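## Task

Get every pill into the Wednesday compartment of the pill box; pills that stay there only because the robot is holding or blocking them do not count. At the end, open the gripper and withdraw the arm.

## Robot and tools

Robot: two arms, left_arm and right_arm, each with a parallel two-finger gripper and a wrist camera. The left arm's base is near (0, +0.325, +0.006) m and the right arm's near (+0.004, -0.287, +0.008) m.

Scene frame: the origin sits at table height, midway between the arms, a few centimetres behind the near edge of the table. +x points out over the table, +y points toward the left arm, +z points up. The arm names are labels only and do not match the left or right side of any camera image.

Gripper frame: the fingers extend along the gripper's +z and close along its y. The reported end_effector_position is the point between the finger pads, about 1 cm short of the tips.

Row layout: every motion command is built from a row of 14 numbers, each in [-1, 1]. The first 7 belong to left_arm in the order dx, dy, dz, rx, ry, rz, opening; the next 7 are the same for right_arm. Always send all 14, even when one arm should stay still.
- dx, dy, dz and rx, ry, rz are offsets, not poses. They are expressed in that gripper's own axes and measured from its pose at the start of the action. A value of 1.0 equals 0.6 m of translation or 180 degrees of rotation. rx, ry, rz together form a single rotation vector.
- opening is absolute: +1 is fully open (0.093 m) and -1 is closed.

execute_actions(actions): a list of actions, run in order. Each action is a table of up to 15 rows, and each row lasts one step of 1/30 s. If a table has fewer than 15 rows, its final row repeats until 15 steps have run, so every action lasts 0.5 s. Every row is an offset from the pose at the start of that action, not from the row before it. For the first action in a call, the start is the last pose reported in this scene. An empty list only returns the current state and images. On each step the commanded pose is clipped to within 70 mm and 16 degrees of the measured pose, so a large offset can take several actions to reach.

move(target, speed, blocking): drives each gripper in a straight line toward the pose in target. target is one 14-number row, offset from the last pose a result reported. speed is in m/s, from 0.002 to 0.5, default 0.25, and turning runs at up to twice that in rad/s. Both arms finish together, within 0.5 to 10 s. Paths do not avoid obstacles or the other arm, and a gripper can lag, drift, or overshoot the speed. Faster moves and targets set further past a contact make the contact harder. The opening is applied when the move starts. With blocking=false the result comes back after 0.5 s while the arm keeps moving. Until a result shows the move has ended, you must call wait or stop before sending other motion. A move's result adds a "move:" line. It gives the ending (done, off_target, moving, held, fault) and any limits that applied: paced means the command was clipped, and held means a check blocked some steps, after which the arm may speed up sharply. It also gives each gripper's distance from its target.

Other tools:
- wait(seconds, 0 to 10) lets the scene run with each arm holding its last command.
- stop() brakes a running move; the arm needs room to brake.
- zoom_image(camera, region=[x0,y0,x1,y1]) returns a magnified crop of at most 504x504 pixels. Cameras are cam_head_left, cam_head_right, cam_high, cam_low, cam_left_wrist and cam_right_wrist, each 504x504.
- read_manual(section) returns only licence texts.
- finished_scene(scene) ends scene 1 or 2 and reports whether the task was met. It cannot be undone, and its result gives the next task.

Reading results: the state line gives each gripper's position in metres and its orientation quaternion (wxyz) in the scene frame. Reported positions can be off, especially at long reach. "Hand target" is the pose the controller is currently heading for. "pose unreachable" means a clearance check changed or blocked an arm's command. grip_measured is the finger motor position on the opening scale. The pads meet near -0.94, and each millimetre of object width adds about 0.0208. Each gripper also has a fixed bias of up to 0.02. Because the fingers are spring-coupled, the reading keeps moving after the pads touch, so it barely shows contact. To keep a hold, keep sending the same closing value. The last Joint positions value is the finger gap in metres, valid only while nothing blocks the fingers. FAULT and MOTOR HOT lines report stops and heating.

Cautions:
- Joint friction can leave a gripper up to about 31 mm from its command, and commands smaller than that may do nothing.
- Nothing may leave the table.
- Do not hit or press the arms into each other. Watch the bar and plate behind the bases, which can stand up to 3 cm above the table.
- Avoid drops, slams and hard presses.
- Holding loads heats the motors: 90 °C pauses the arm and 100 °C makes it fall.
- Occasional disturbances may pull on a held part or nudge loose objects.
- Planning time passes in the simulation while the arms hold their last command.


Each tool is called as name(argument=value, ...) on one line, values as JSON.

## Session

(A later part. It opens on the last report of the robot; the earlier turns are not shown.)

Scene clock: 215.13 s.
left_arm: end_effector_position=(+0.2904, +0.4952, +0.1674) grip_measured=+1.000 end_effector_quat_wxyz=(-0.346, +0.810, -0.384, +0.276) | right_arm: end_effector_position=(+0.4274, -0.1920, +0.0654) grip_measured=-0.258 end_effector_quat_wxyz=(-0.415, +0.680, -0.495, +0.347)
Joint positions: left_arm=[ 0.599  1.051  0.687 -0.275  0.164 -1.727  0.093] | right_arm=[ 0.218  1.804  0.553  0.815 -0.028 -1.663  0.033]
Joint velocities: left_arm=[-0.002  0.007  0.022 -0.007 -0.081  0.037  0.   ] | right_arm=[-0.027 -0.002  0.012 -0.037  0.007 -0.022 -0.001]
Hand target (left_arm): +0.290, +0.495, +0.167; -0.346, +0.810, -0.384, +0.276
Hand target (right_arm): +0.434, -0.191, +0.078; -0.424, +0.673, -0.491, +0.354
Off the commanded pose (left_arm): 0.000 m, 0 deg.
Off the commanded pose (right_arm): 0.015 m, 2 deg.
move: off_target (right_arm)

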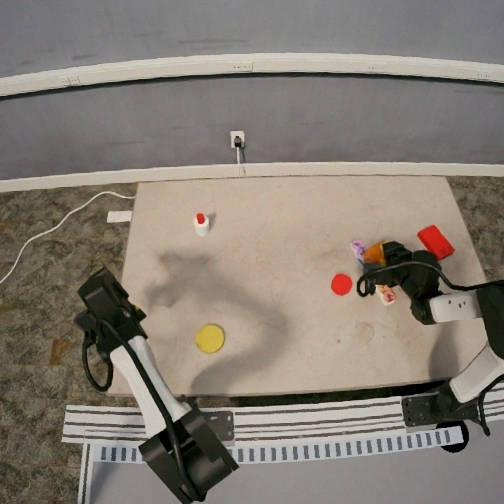

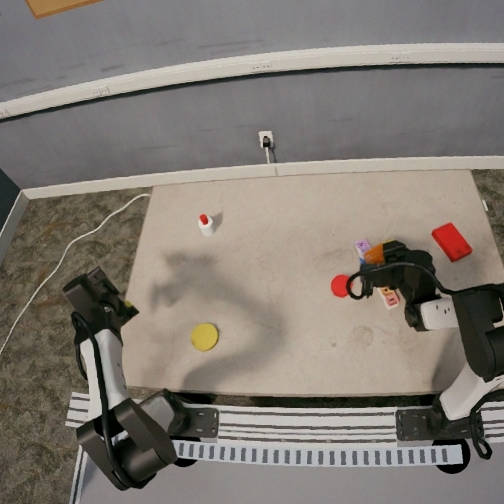

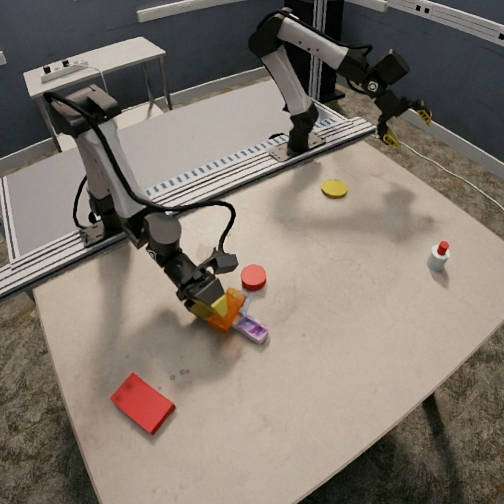

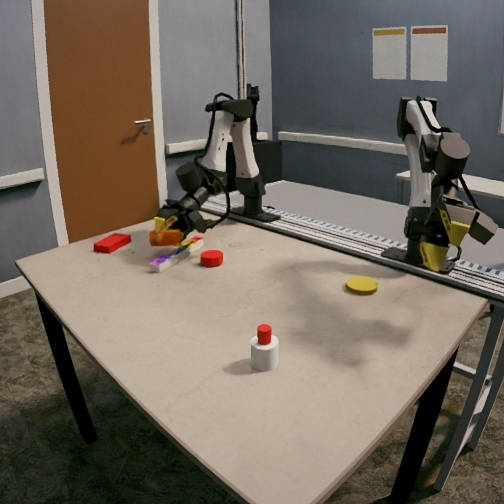

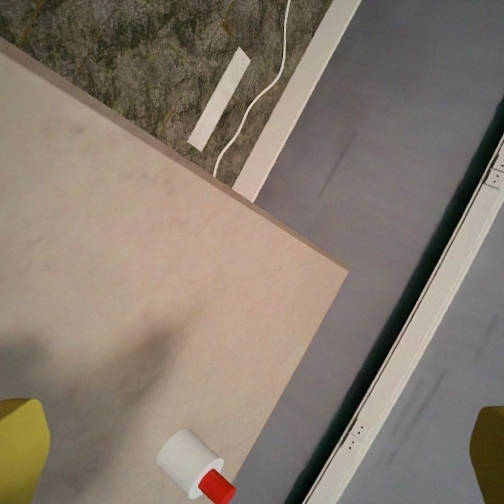

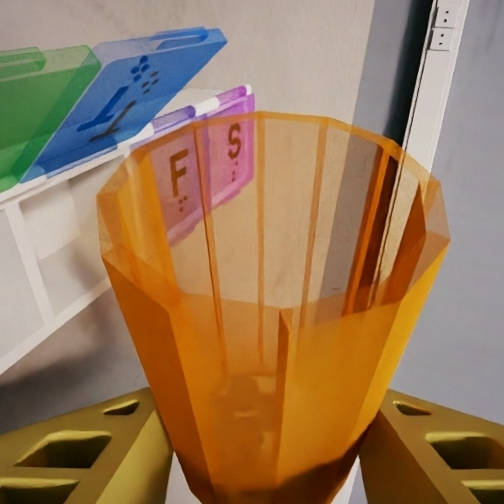

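move(target=[0,0,0,0,0,0,1,0,0,0,0,0,-0.065,-0.3], speed=0.05)

zoom_image(camera="cam_low", region=[130,200,230,280])

zoom_image(camera="cam_head_left", region=[330,220,430,320])

Scene clock: 227.53 s.
left_arm: end_effector_position=(+0.2904, +0.4952, +0.1674) grip_measured=+1.000 end_effector_quat_wxyz=(-0.346, +0.810, -0.384, +0.276) | right_arm: end_effector_position=(+0.4267, -0.1922, +0.0639) grip_measured=-0.258 end_effector_quat_wxyz=(-0.378, +0.726, -0.428, +0.383)
Joint positions: left_arm=[ 0.599  1.051  0.687 -0.275  0.164 -1.727  0.093] | right_arm=[ 0.218  1.804  0.553  0.808 -0.028 -1.856  0.033]
Joint velocities: left_arm=[-0.007 -0.012 -0.007 -0.051 -0.022 -0.037  0.   ] | right_arm=[ 0.017 -0.002  0.017 -0.007 -0.007 -0.051 -0.001]
Hand target (left_arm): +0.290, +0.495, +0.167; -0.346, +0.810, -0.384, +0.276
Hand target (right_arm): +0.427, -0.192, +0.065; -0.377, +0.727, -0.423, +0.387
Off the commanded pose (left_arm): 0.000 m, 0 deg.
Off the commanded pose (right_arm): 0.002 m, 1 deg.
move: done

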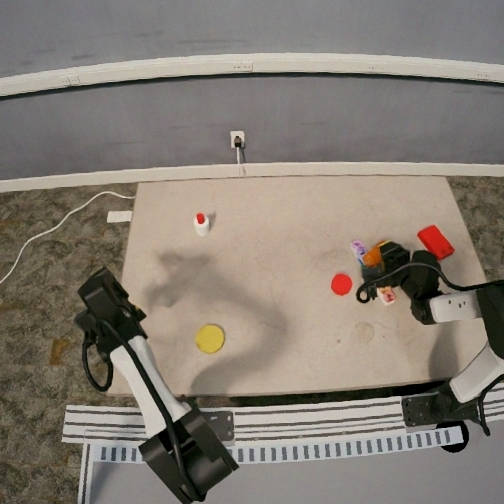

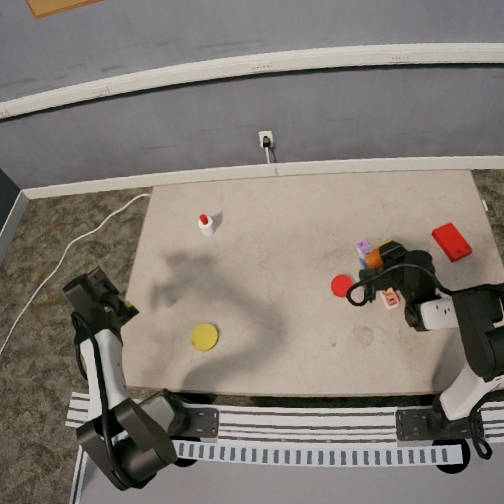

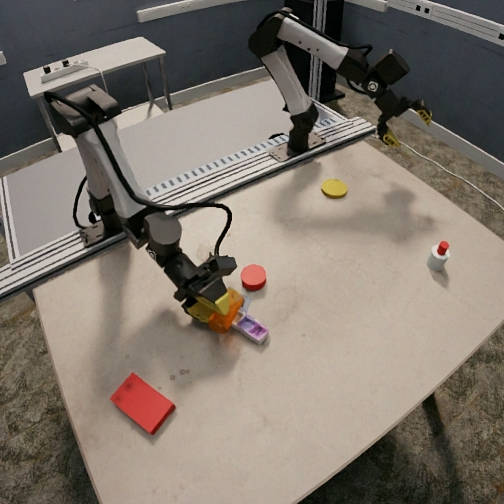

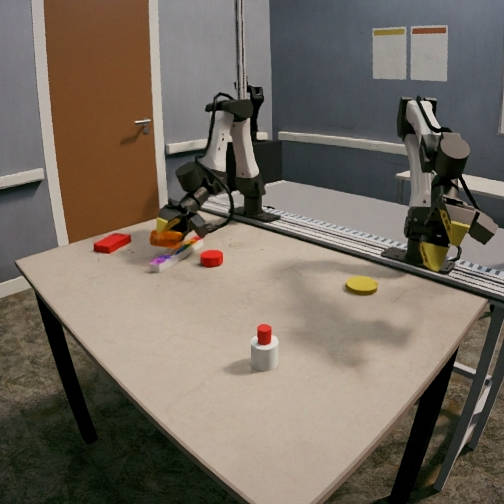

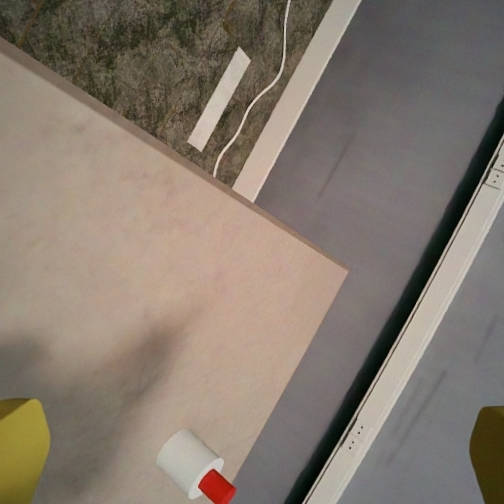

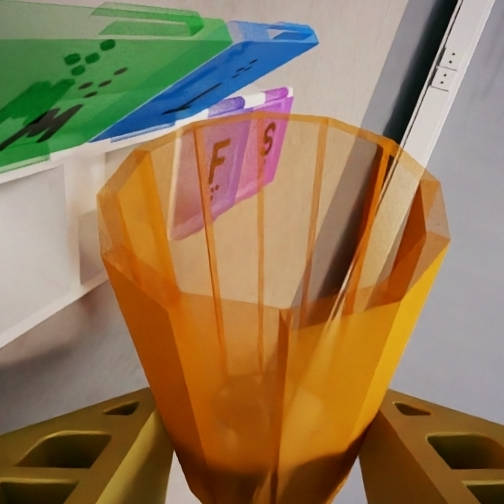

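Region (130, 200, 230, 280) of cam_low's 504x504 image, scaled by 5.040, with more detail than that image has; it fills the top 403 rows of this view, and the rest is white.

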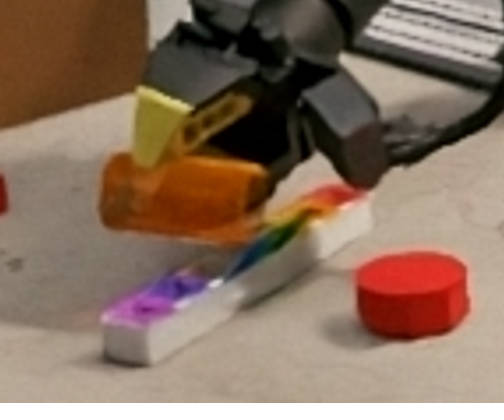

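Region (330, 220, 430, 320) of cam_head_left's 504x504 image, scaled by 5.040, with more detail than that image has.

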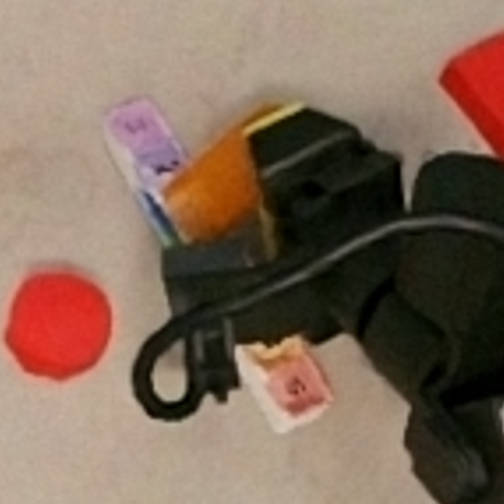

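move(target=[0,0,0,0,0,0,1,0.023,-0.007,-0.020,0.035,0.010,0,-0.3], speed=0.03)

Scene clock: 243.30 s.
left_arm: end_effector_position=(+0.2904, +0.4952, +0.1674) grip_measured=+1.000 end_effector_quat_wxyz=(-0.346, +0.810, -0.384, +0.276) | right_arm: end_effector_position=(+0.4262, -0.2049, +0.0830) grip_measured=-0.258 end_effector_quat_wxyz=(-0.411, +0.694, -0.416, +0.421)
Joint positions: left_arm=[ 0.599  1.051  0.687 -0.275  0.164 -1.727  0.093] | right_arm=[ 0.179  1.804  0.489  0.993 -0.056 -1.859  0.033]
Joint velocities: left_arm=[-0.007 -0.002 -0.017 -0.007  0.11   0.022  0.   ] | right_arm=[-0.002 -0.017  0.007  0.037 -0.022 -0.037  0.   ]
Hand target (left_arm): +0.290, +0.495, +0.167; -0.346, +0.810, -0.384, +0.276
Hand target (right_arm): +0.422, -0.206, +0.076; -0.410, +0.698, -0.413, +0.417
Off the commanded pose (left_arm): 0.000 m, 0 deg.
Off the commanded pose (right_arm): 0.008 m, 1 deg.
move: done

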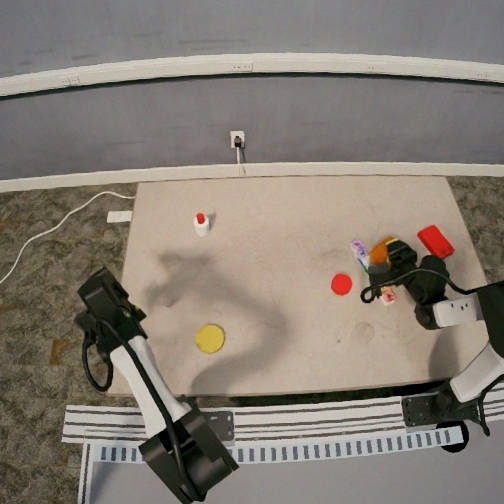

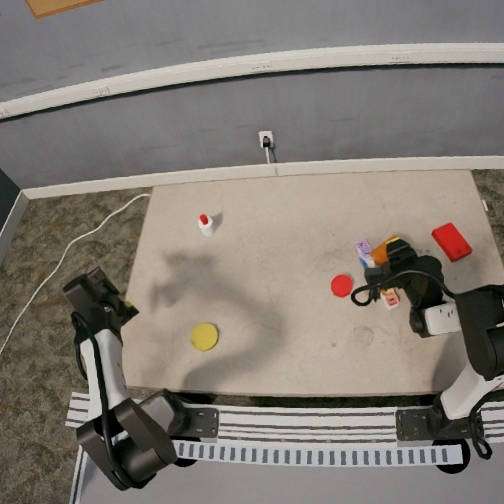

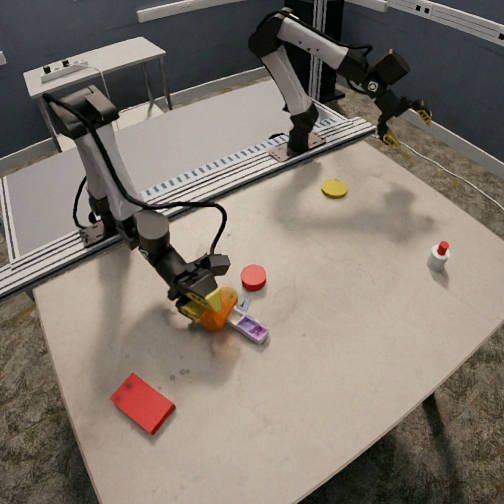

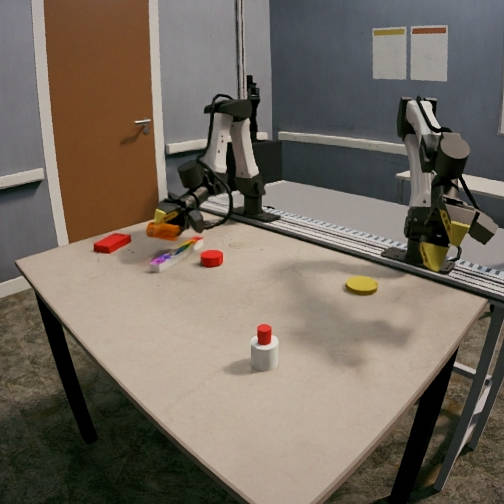

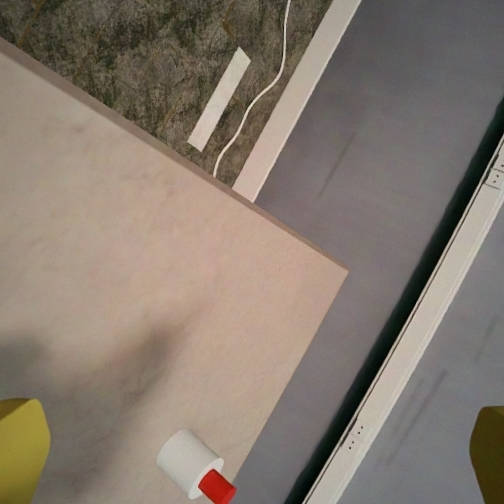

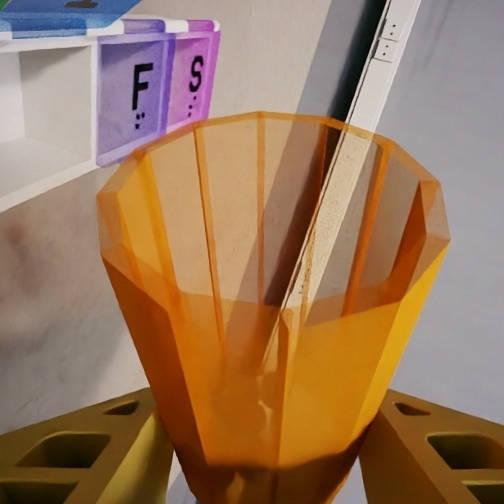

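move(target=[0,0,0,0,0,0,1,-0.017,0.018,0.007,0,0,0,-0.3], speed=0.03)

Scene clock: 252.43 s.
left_arm: end_effector_position=(+0.2904, +0.4952, +0.1674) grip_measured=+1.000 end_effector_quat_wxyz=(-0.346, +0.810, -0.384, +0.276) | right_arm: end_effector_position=(+0.4259, -0.1990, +0.0695) grip_measured=-0.258 end_effector_quat_wxyz=(-0.408, +0.699, -0.414, +0.416)
Joint positions: left_arm=[ 0.599  1.051  0.687 -0.275  0.164 -1.727  0.093] | right_arm=[ 0.196  1.862  0.489  1.038 -0.046 -1.859  0.033]
Joint velocities: left_arm=[-0.017 -0.007 -0.007 -0.037 -0.051 -0.037  0.   ] | right_arm=[ 0.002  0.012 -0.002  0.081 -0.007 -0.081  0.   ]
Hand target (left_arm): +0.290, +0.495, +0.167; -0.346, +0.810, -0.384, +0.276
Hand target (right_arm): +0.425, -0.198, +0.069; -0.411, +0.694, -0.416, +0.420
Off the commanded pose (left_arm): 0.000 m, 0 deg.
Off the commanded pose (right_arm): 0.002 m, 1 deg.
move: done

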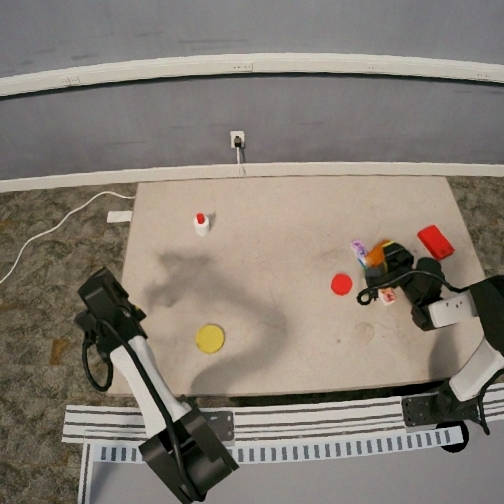

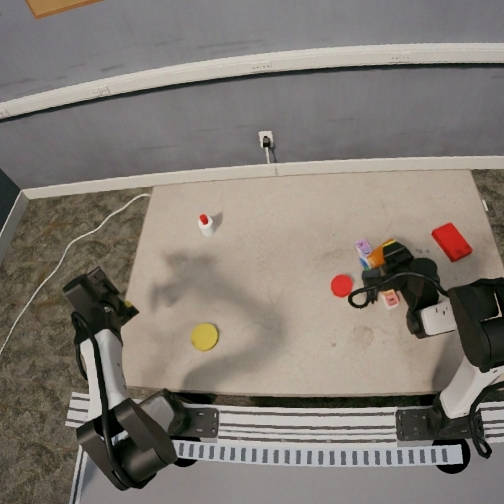

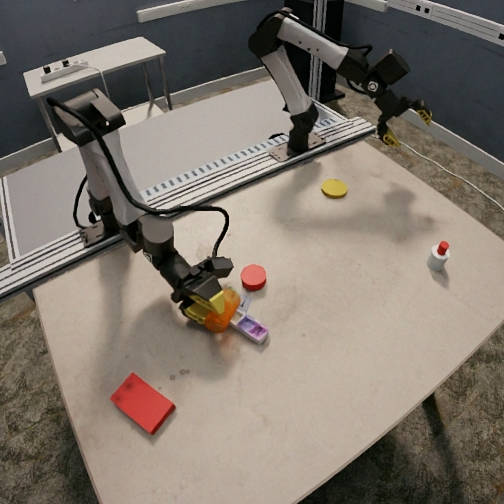

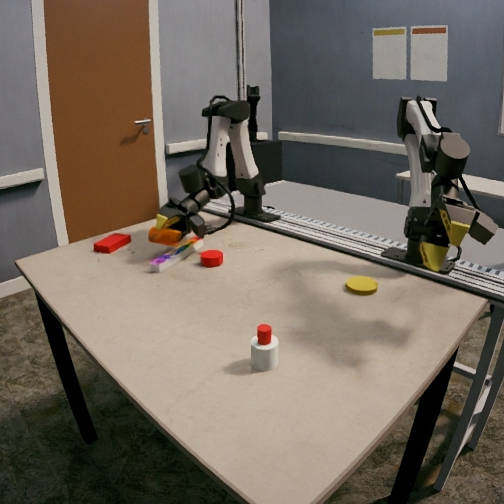

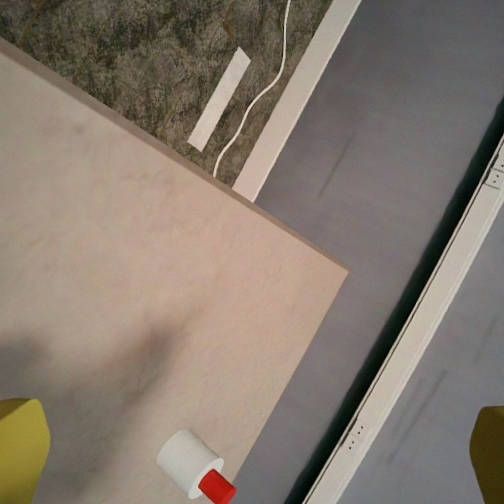

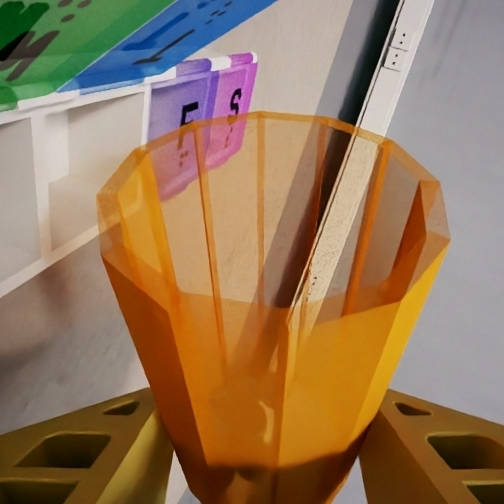

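move(target=[0,0,0,0,0,0,1,0,0,0,0,0,-0.04,-0.3], speed=0.04)

zoom_image(camera="cam_low", region=[130,200,230,280])

Scene clock: 264.20 s.
left_arm: end_effector_position=(+0.2904, +0.4952, +0.1674) grip_measured=+1.000 end_effector_quat_wxyz=(-0.346, +0.810, -0.384, +0.276) | right_arm: end_effector_position=(+0.4264, -0.1992, +0.0709) grip_measured=-0.258 end_effector_quat_wxyz=(-0.384, +0.720, -0.373, +0.441)
Joint positions: left_arm=[ 0.599  1.051  0.687 -0.275  0.164 -1.727  0.093] | right_arm=[ 0.196  1.862  0.489  1.044 -0.044 -1.973  0.033]
Joint velocities: left_arm=[-0.002 -0.007 -0.002  0.037 -0.022 -0.022  0.   ] | right_arm=[-0.022  0.002 -0.007 -0.037 -0.066 -0.007  0.001]
Hand target (left_arm): +0.290, +0.495, +0.167; -0.346, +0.810, -0.384, +0.276
Hand target (right_arm): +0.426, -0.199, +0.069; -0.381, +0.724, -0.370, +0.441
Off the commanded pose (left_arm): 0.000 m, 0 deg.
Off the commanded pose (right_arm): 0.002 m, 1 deg.
move: done

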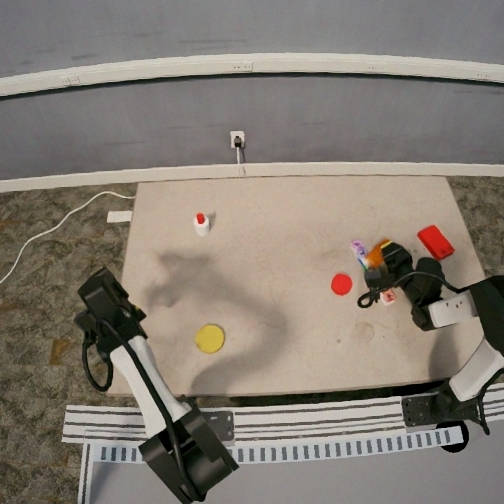

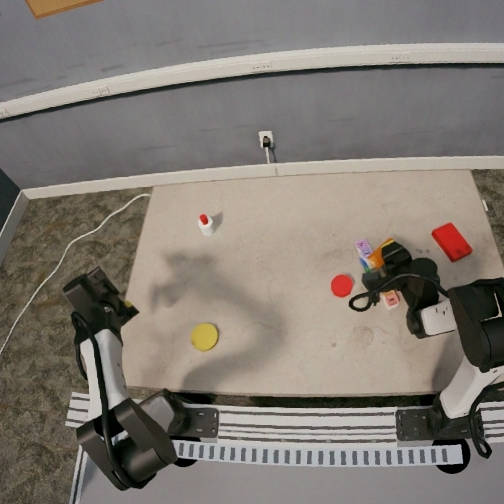

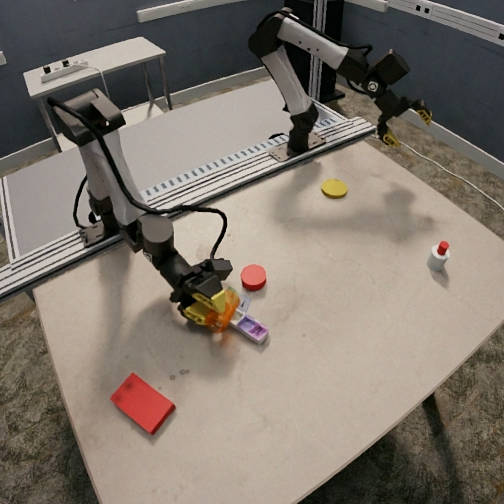

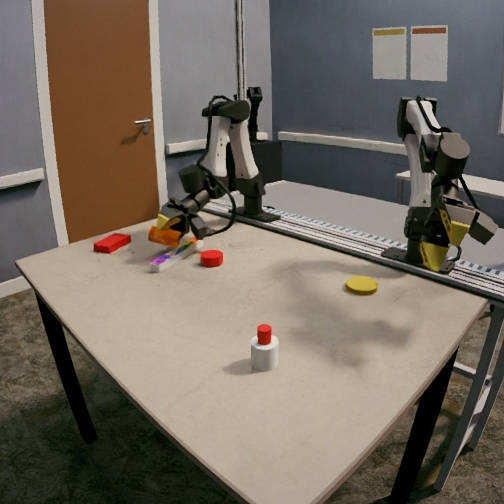

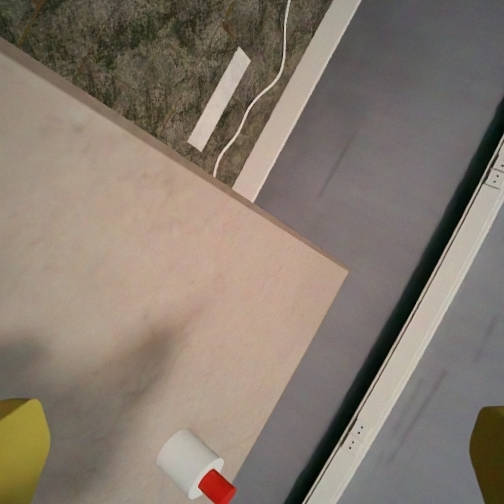

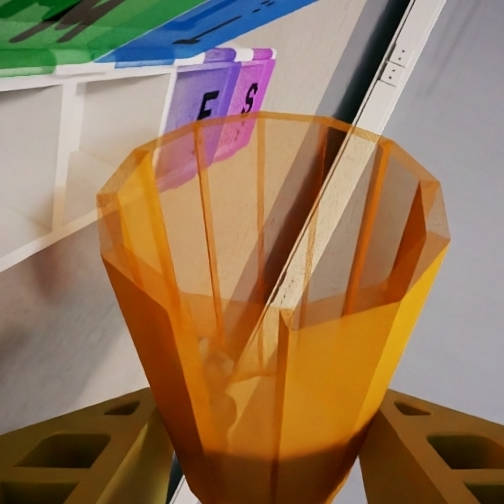

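Region (130, 200, 230, 280) of cam_low's 504x504 image, scaled by 5.040, with more detail than that image has; it fills the top 403 rows of this view, and the rest is white.

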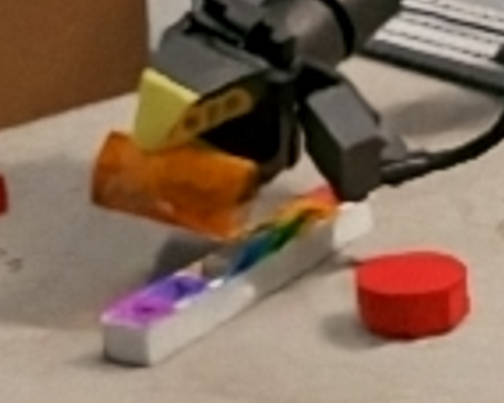

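move(target=[0,0,0,0,0,0,1,0,0.003,0,0,0,-0.036,-0.3], speed=0.03)

wait(seconds=1)

Scene clock: 276.67 s.
left_arm: end_effector_position=(+0.2904, +0.4952, +0.1674) grip_measured=+1.000 end_effector_quat_wxyz=(-0.346, +0.810, -0.384, +0.276) | right_arm: end_effector_position=(+0.4264, -0.1992, +0.0709) grip_measured=-0.258 end_effector_quat_wxyz=(-0.361, +0.738, -0.336, +0.461)
Joint positions: left_arm=[ 0.599  1.051  0.687 -0.275  0.164 -1.727  0.093] | right_arm=[ 0.196  1.862  0.489  1.044 -0.044 -2.077  0.033]
Joint velocities: left_arm=[-0.007 -0.002 -0.017 -0.022  0.022  0.022  0.   ] | right_arm=[ 0.002 -0.007 -0.007  0.051 -0.037  0.037 -0.001]
Hand target (left_arm): +0.290, +0.495, +0.167; -0.346, +0.810, -0.384, +0.276
Hand target (right_arm): +0.426, -0.200, +0.069; -0.359, +0.740, -0.332, +0.462
Off the commanded pose (left_arm): 0.000 m, 0 deg.
Off the commanded pose (right_arm): 0.002 m, 1 deg.
move: done

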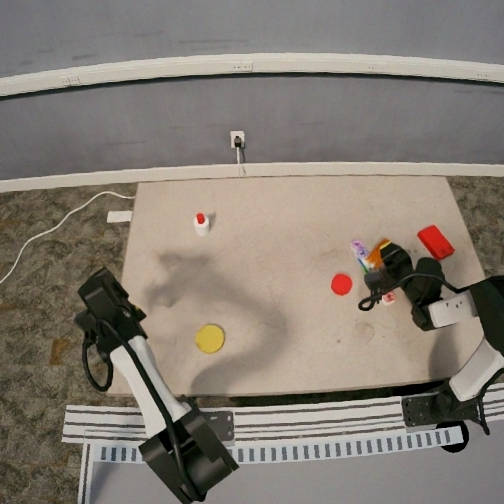

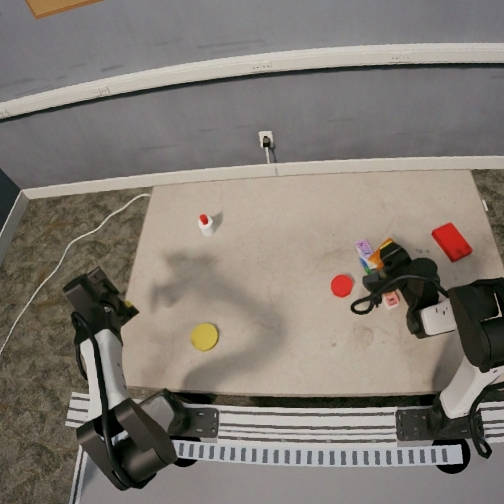

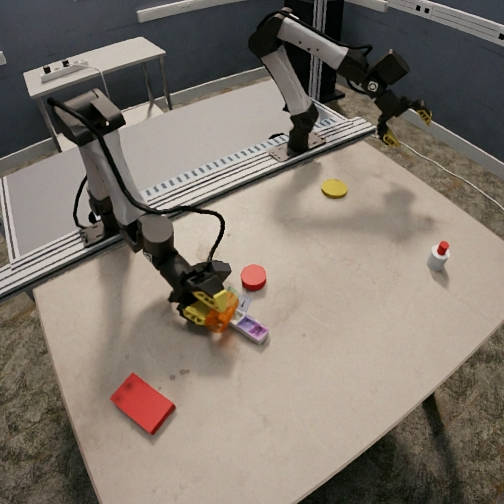

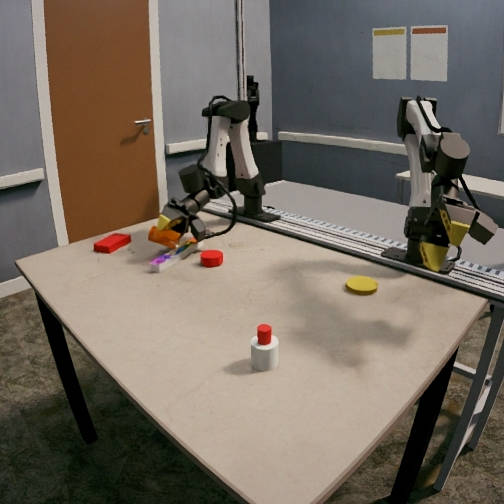

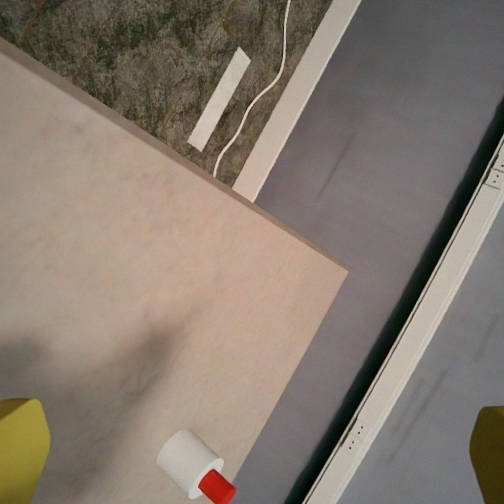

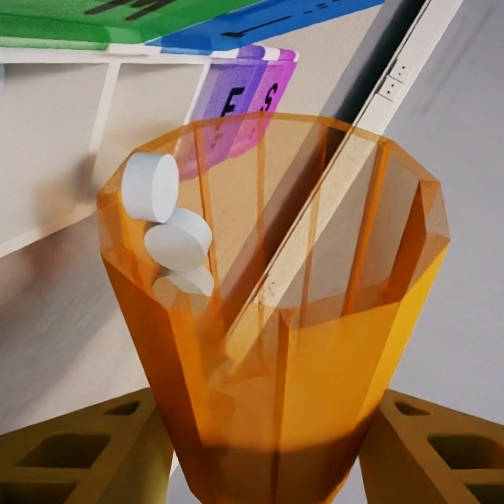

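Scene clock: 277.67 s.
left_arm: end_effector_position=(+0.2904, +0.4952, +0.1674) grip_measured=+1.000 end_effector_quat_wxyz=(-0.346, +0.810, -0.384, +0.276) | right_arm: end_effector_position=(+0.4264, -0.1992, +0.0709) grip_measured=-0.258 end_effector_quat_wxyz=(-0.361, +0.739, -0.335, +0.461)
Joint positions: left_arm=[ 0.599  1.051  0.687 -0.275  0.164 -1.727  0.093] | right_arm=[ 0.196  1.862  0.489  1.044 -0.044 -2.078  0.033]
Joint velocities: left_arm=[ 0.007 -0.032  0.007  0.066 -0.022 -0.11   0.   ] | right_arm=[-0.017  0.007 -0.017 -0.022 -0.066 -0.007 -0.   ]
Hand target (left_arm): +0.290, +0.495, +0.167; -0.346, +0.810, -0.384, +0.276
Hand target (right_arm): +0.426, -0.200, +0.069; -0.359, +0.740, -0.332, +0.462
Off the commanded pose (left_arm): 0.000 m, 0 deg.
Off the commanded pose (right_arm): 0.002 m, 0 deg.
wait: 1.00 s; at rest by 0.17 s

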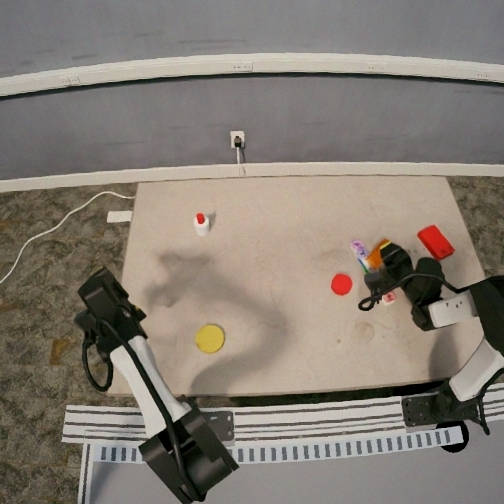

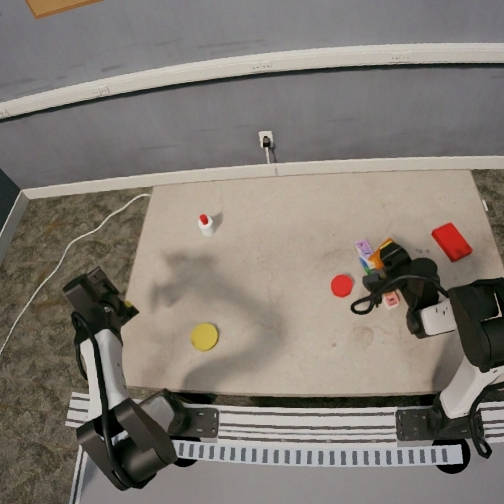

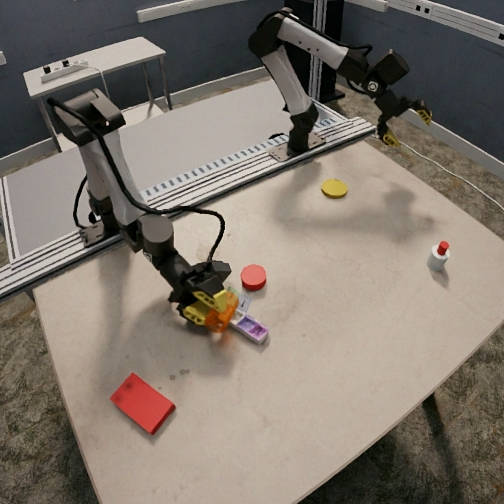

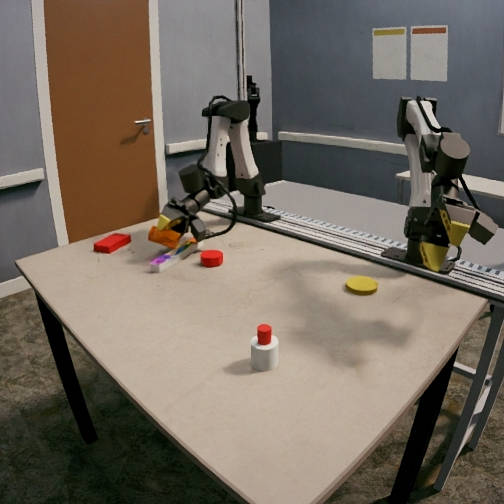

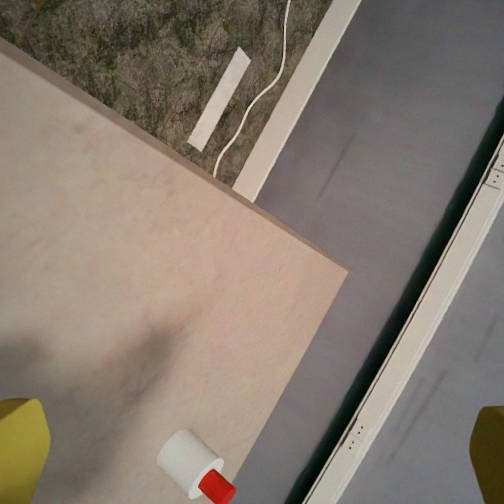

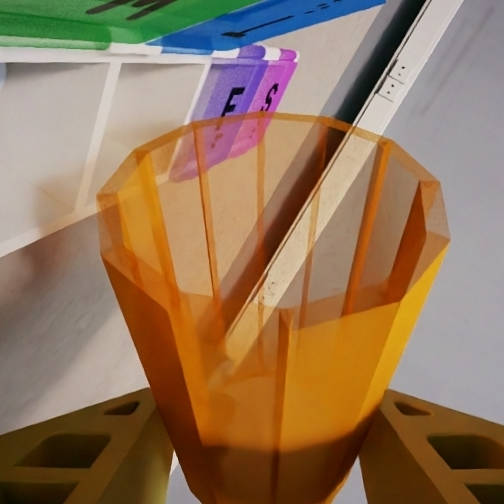

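move(target=[0,0,0,0,0,0,1,0.117,0.029,-0.03,0,0,0.655,-0.3], speed=0.3)

zoom_image(camera="cam_high", region=[170,260,290,360])

zoom_image(camera="cam_head_right", region=[330,220,430,320])

Scene clock: 291.47 s.
left_arm: end_effector_position=(+0.2904, +0.4952, +0.1674) grip_measured=+1.000 end_effector_quat_wxyz=(-0.346, +0.810, -0.384, +0.276) | right_arm: end_effector_position=(+0.4247, -0.2699, +0.0778) grip_measured=-0.258 end_effector_quat_wxyz=(+0.567, -0.094, +0.815, +0.067)
Joint positions: left_arm=[ 0.599  1.051  0.687 -0.275  0.164 -1.727  0.093] | right_arm=[-0.06   1.771  0.489  0.904 -0.278 -0.117  0.033]
Joint velocities: left_arm=[ 0.017 -0.012 -0.027 -0.007 -0.022 -0.022  0.   ] | right_arm=[ 0.012 -0.022  0.002 -0.022 -0.007  0.007  0.   ]
Hand target (left_arm): +0.290, +0.495, +0.167; -0.346, +0.810, -0.384, +0.276
Hand target (right_arm): +0.431, -0.271, +0.092; +0.581, -0.093, +0.805, +0.072
Off the commanded pose (left_arm): 0.000 m, 0 deg.
Off the commanded pose (right_arm): 0.017 m, 2 deg.
move: off_target (right_arm)

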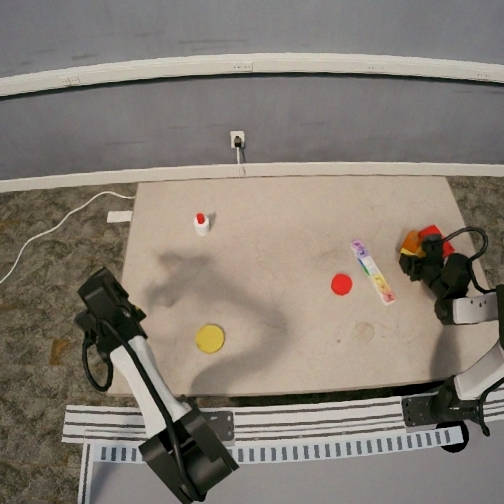

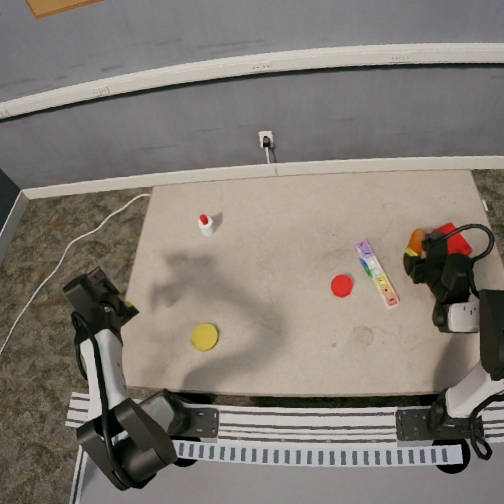

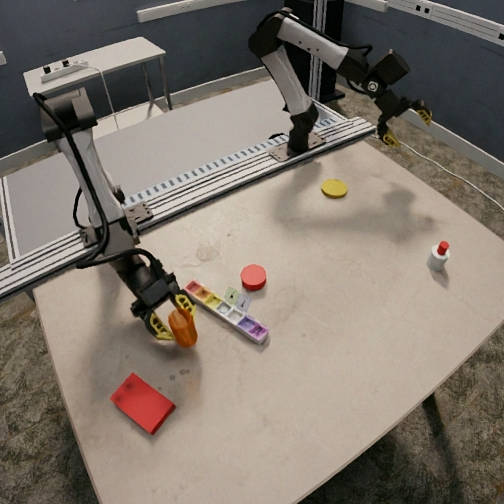

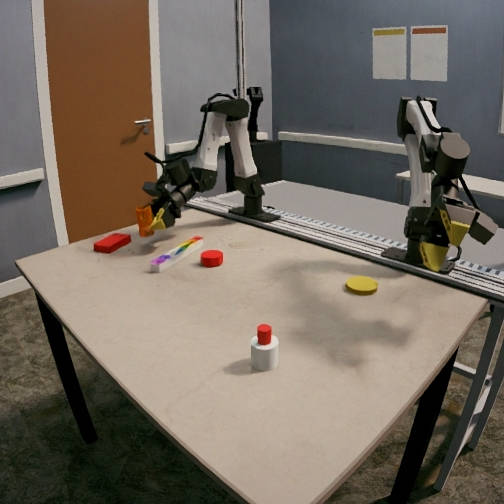

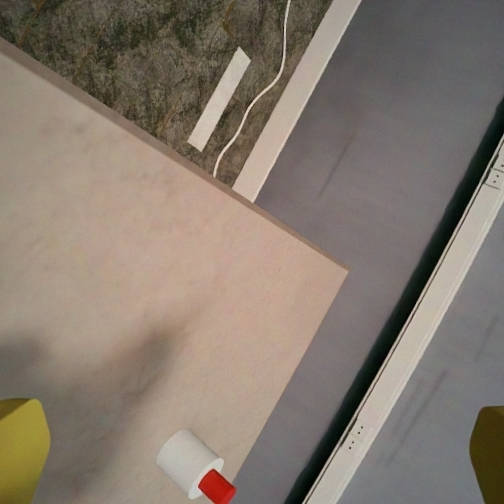

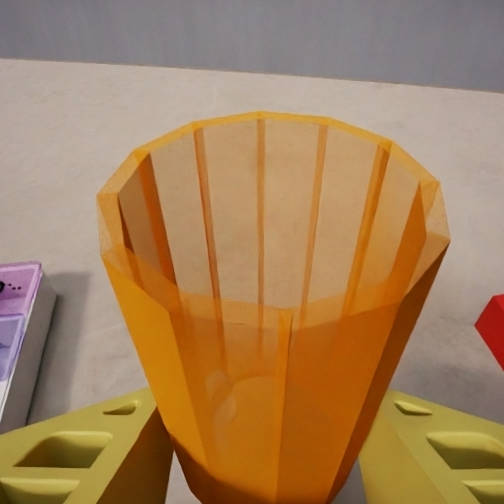

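Region (170, 260, 290, 360) of cam_high's 504x504 image, scaled by 4.200, with more detail than that image has.

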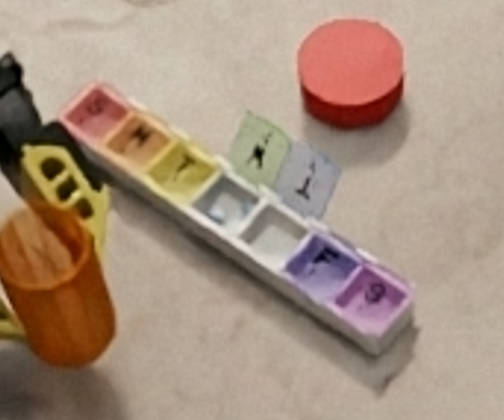

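Region (330, 220, 430, 320) of cam_head_right's 504x504 image, scaled by 5.040, with more detail than that image has.

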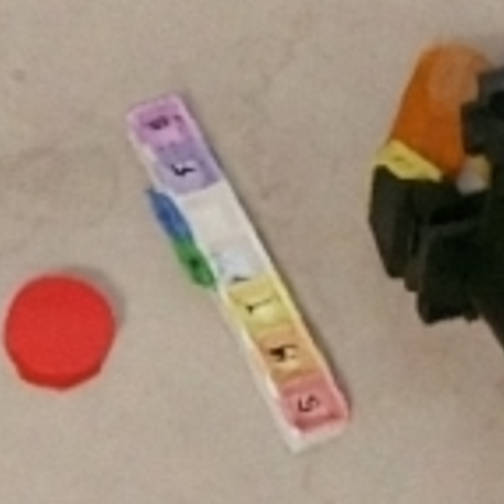

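zoom_image(camera="cam_right_wrist", region=[160,320,360,504])

Region (160, 320, 360, 504) of cam_right_wrist's 504x504 image, scaled by 2.520, with more detail than that image has; it fills the top 464 rows of this view, and the rest is white.

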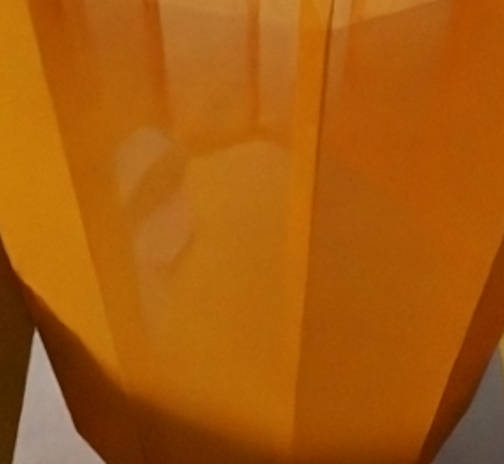

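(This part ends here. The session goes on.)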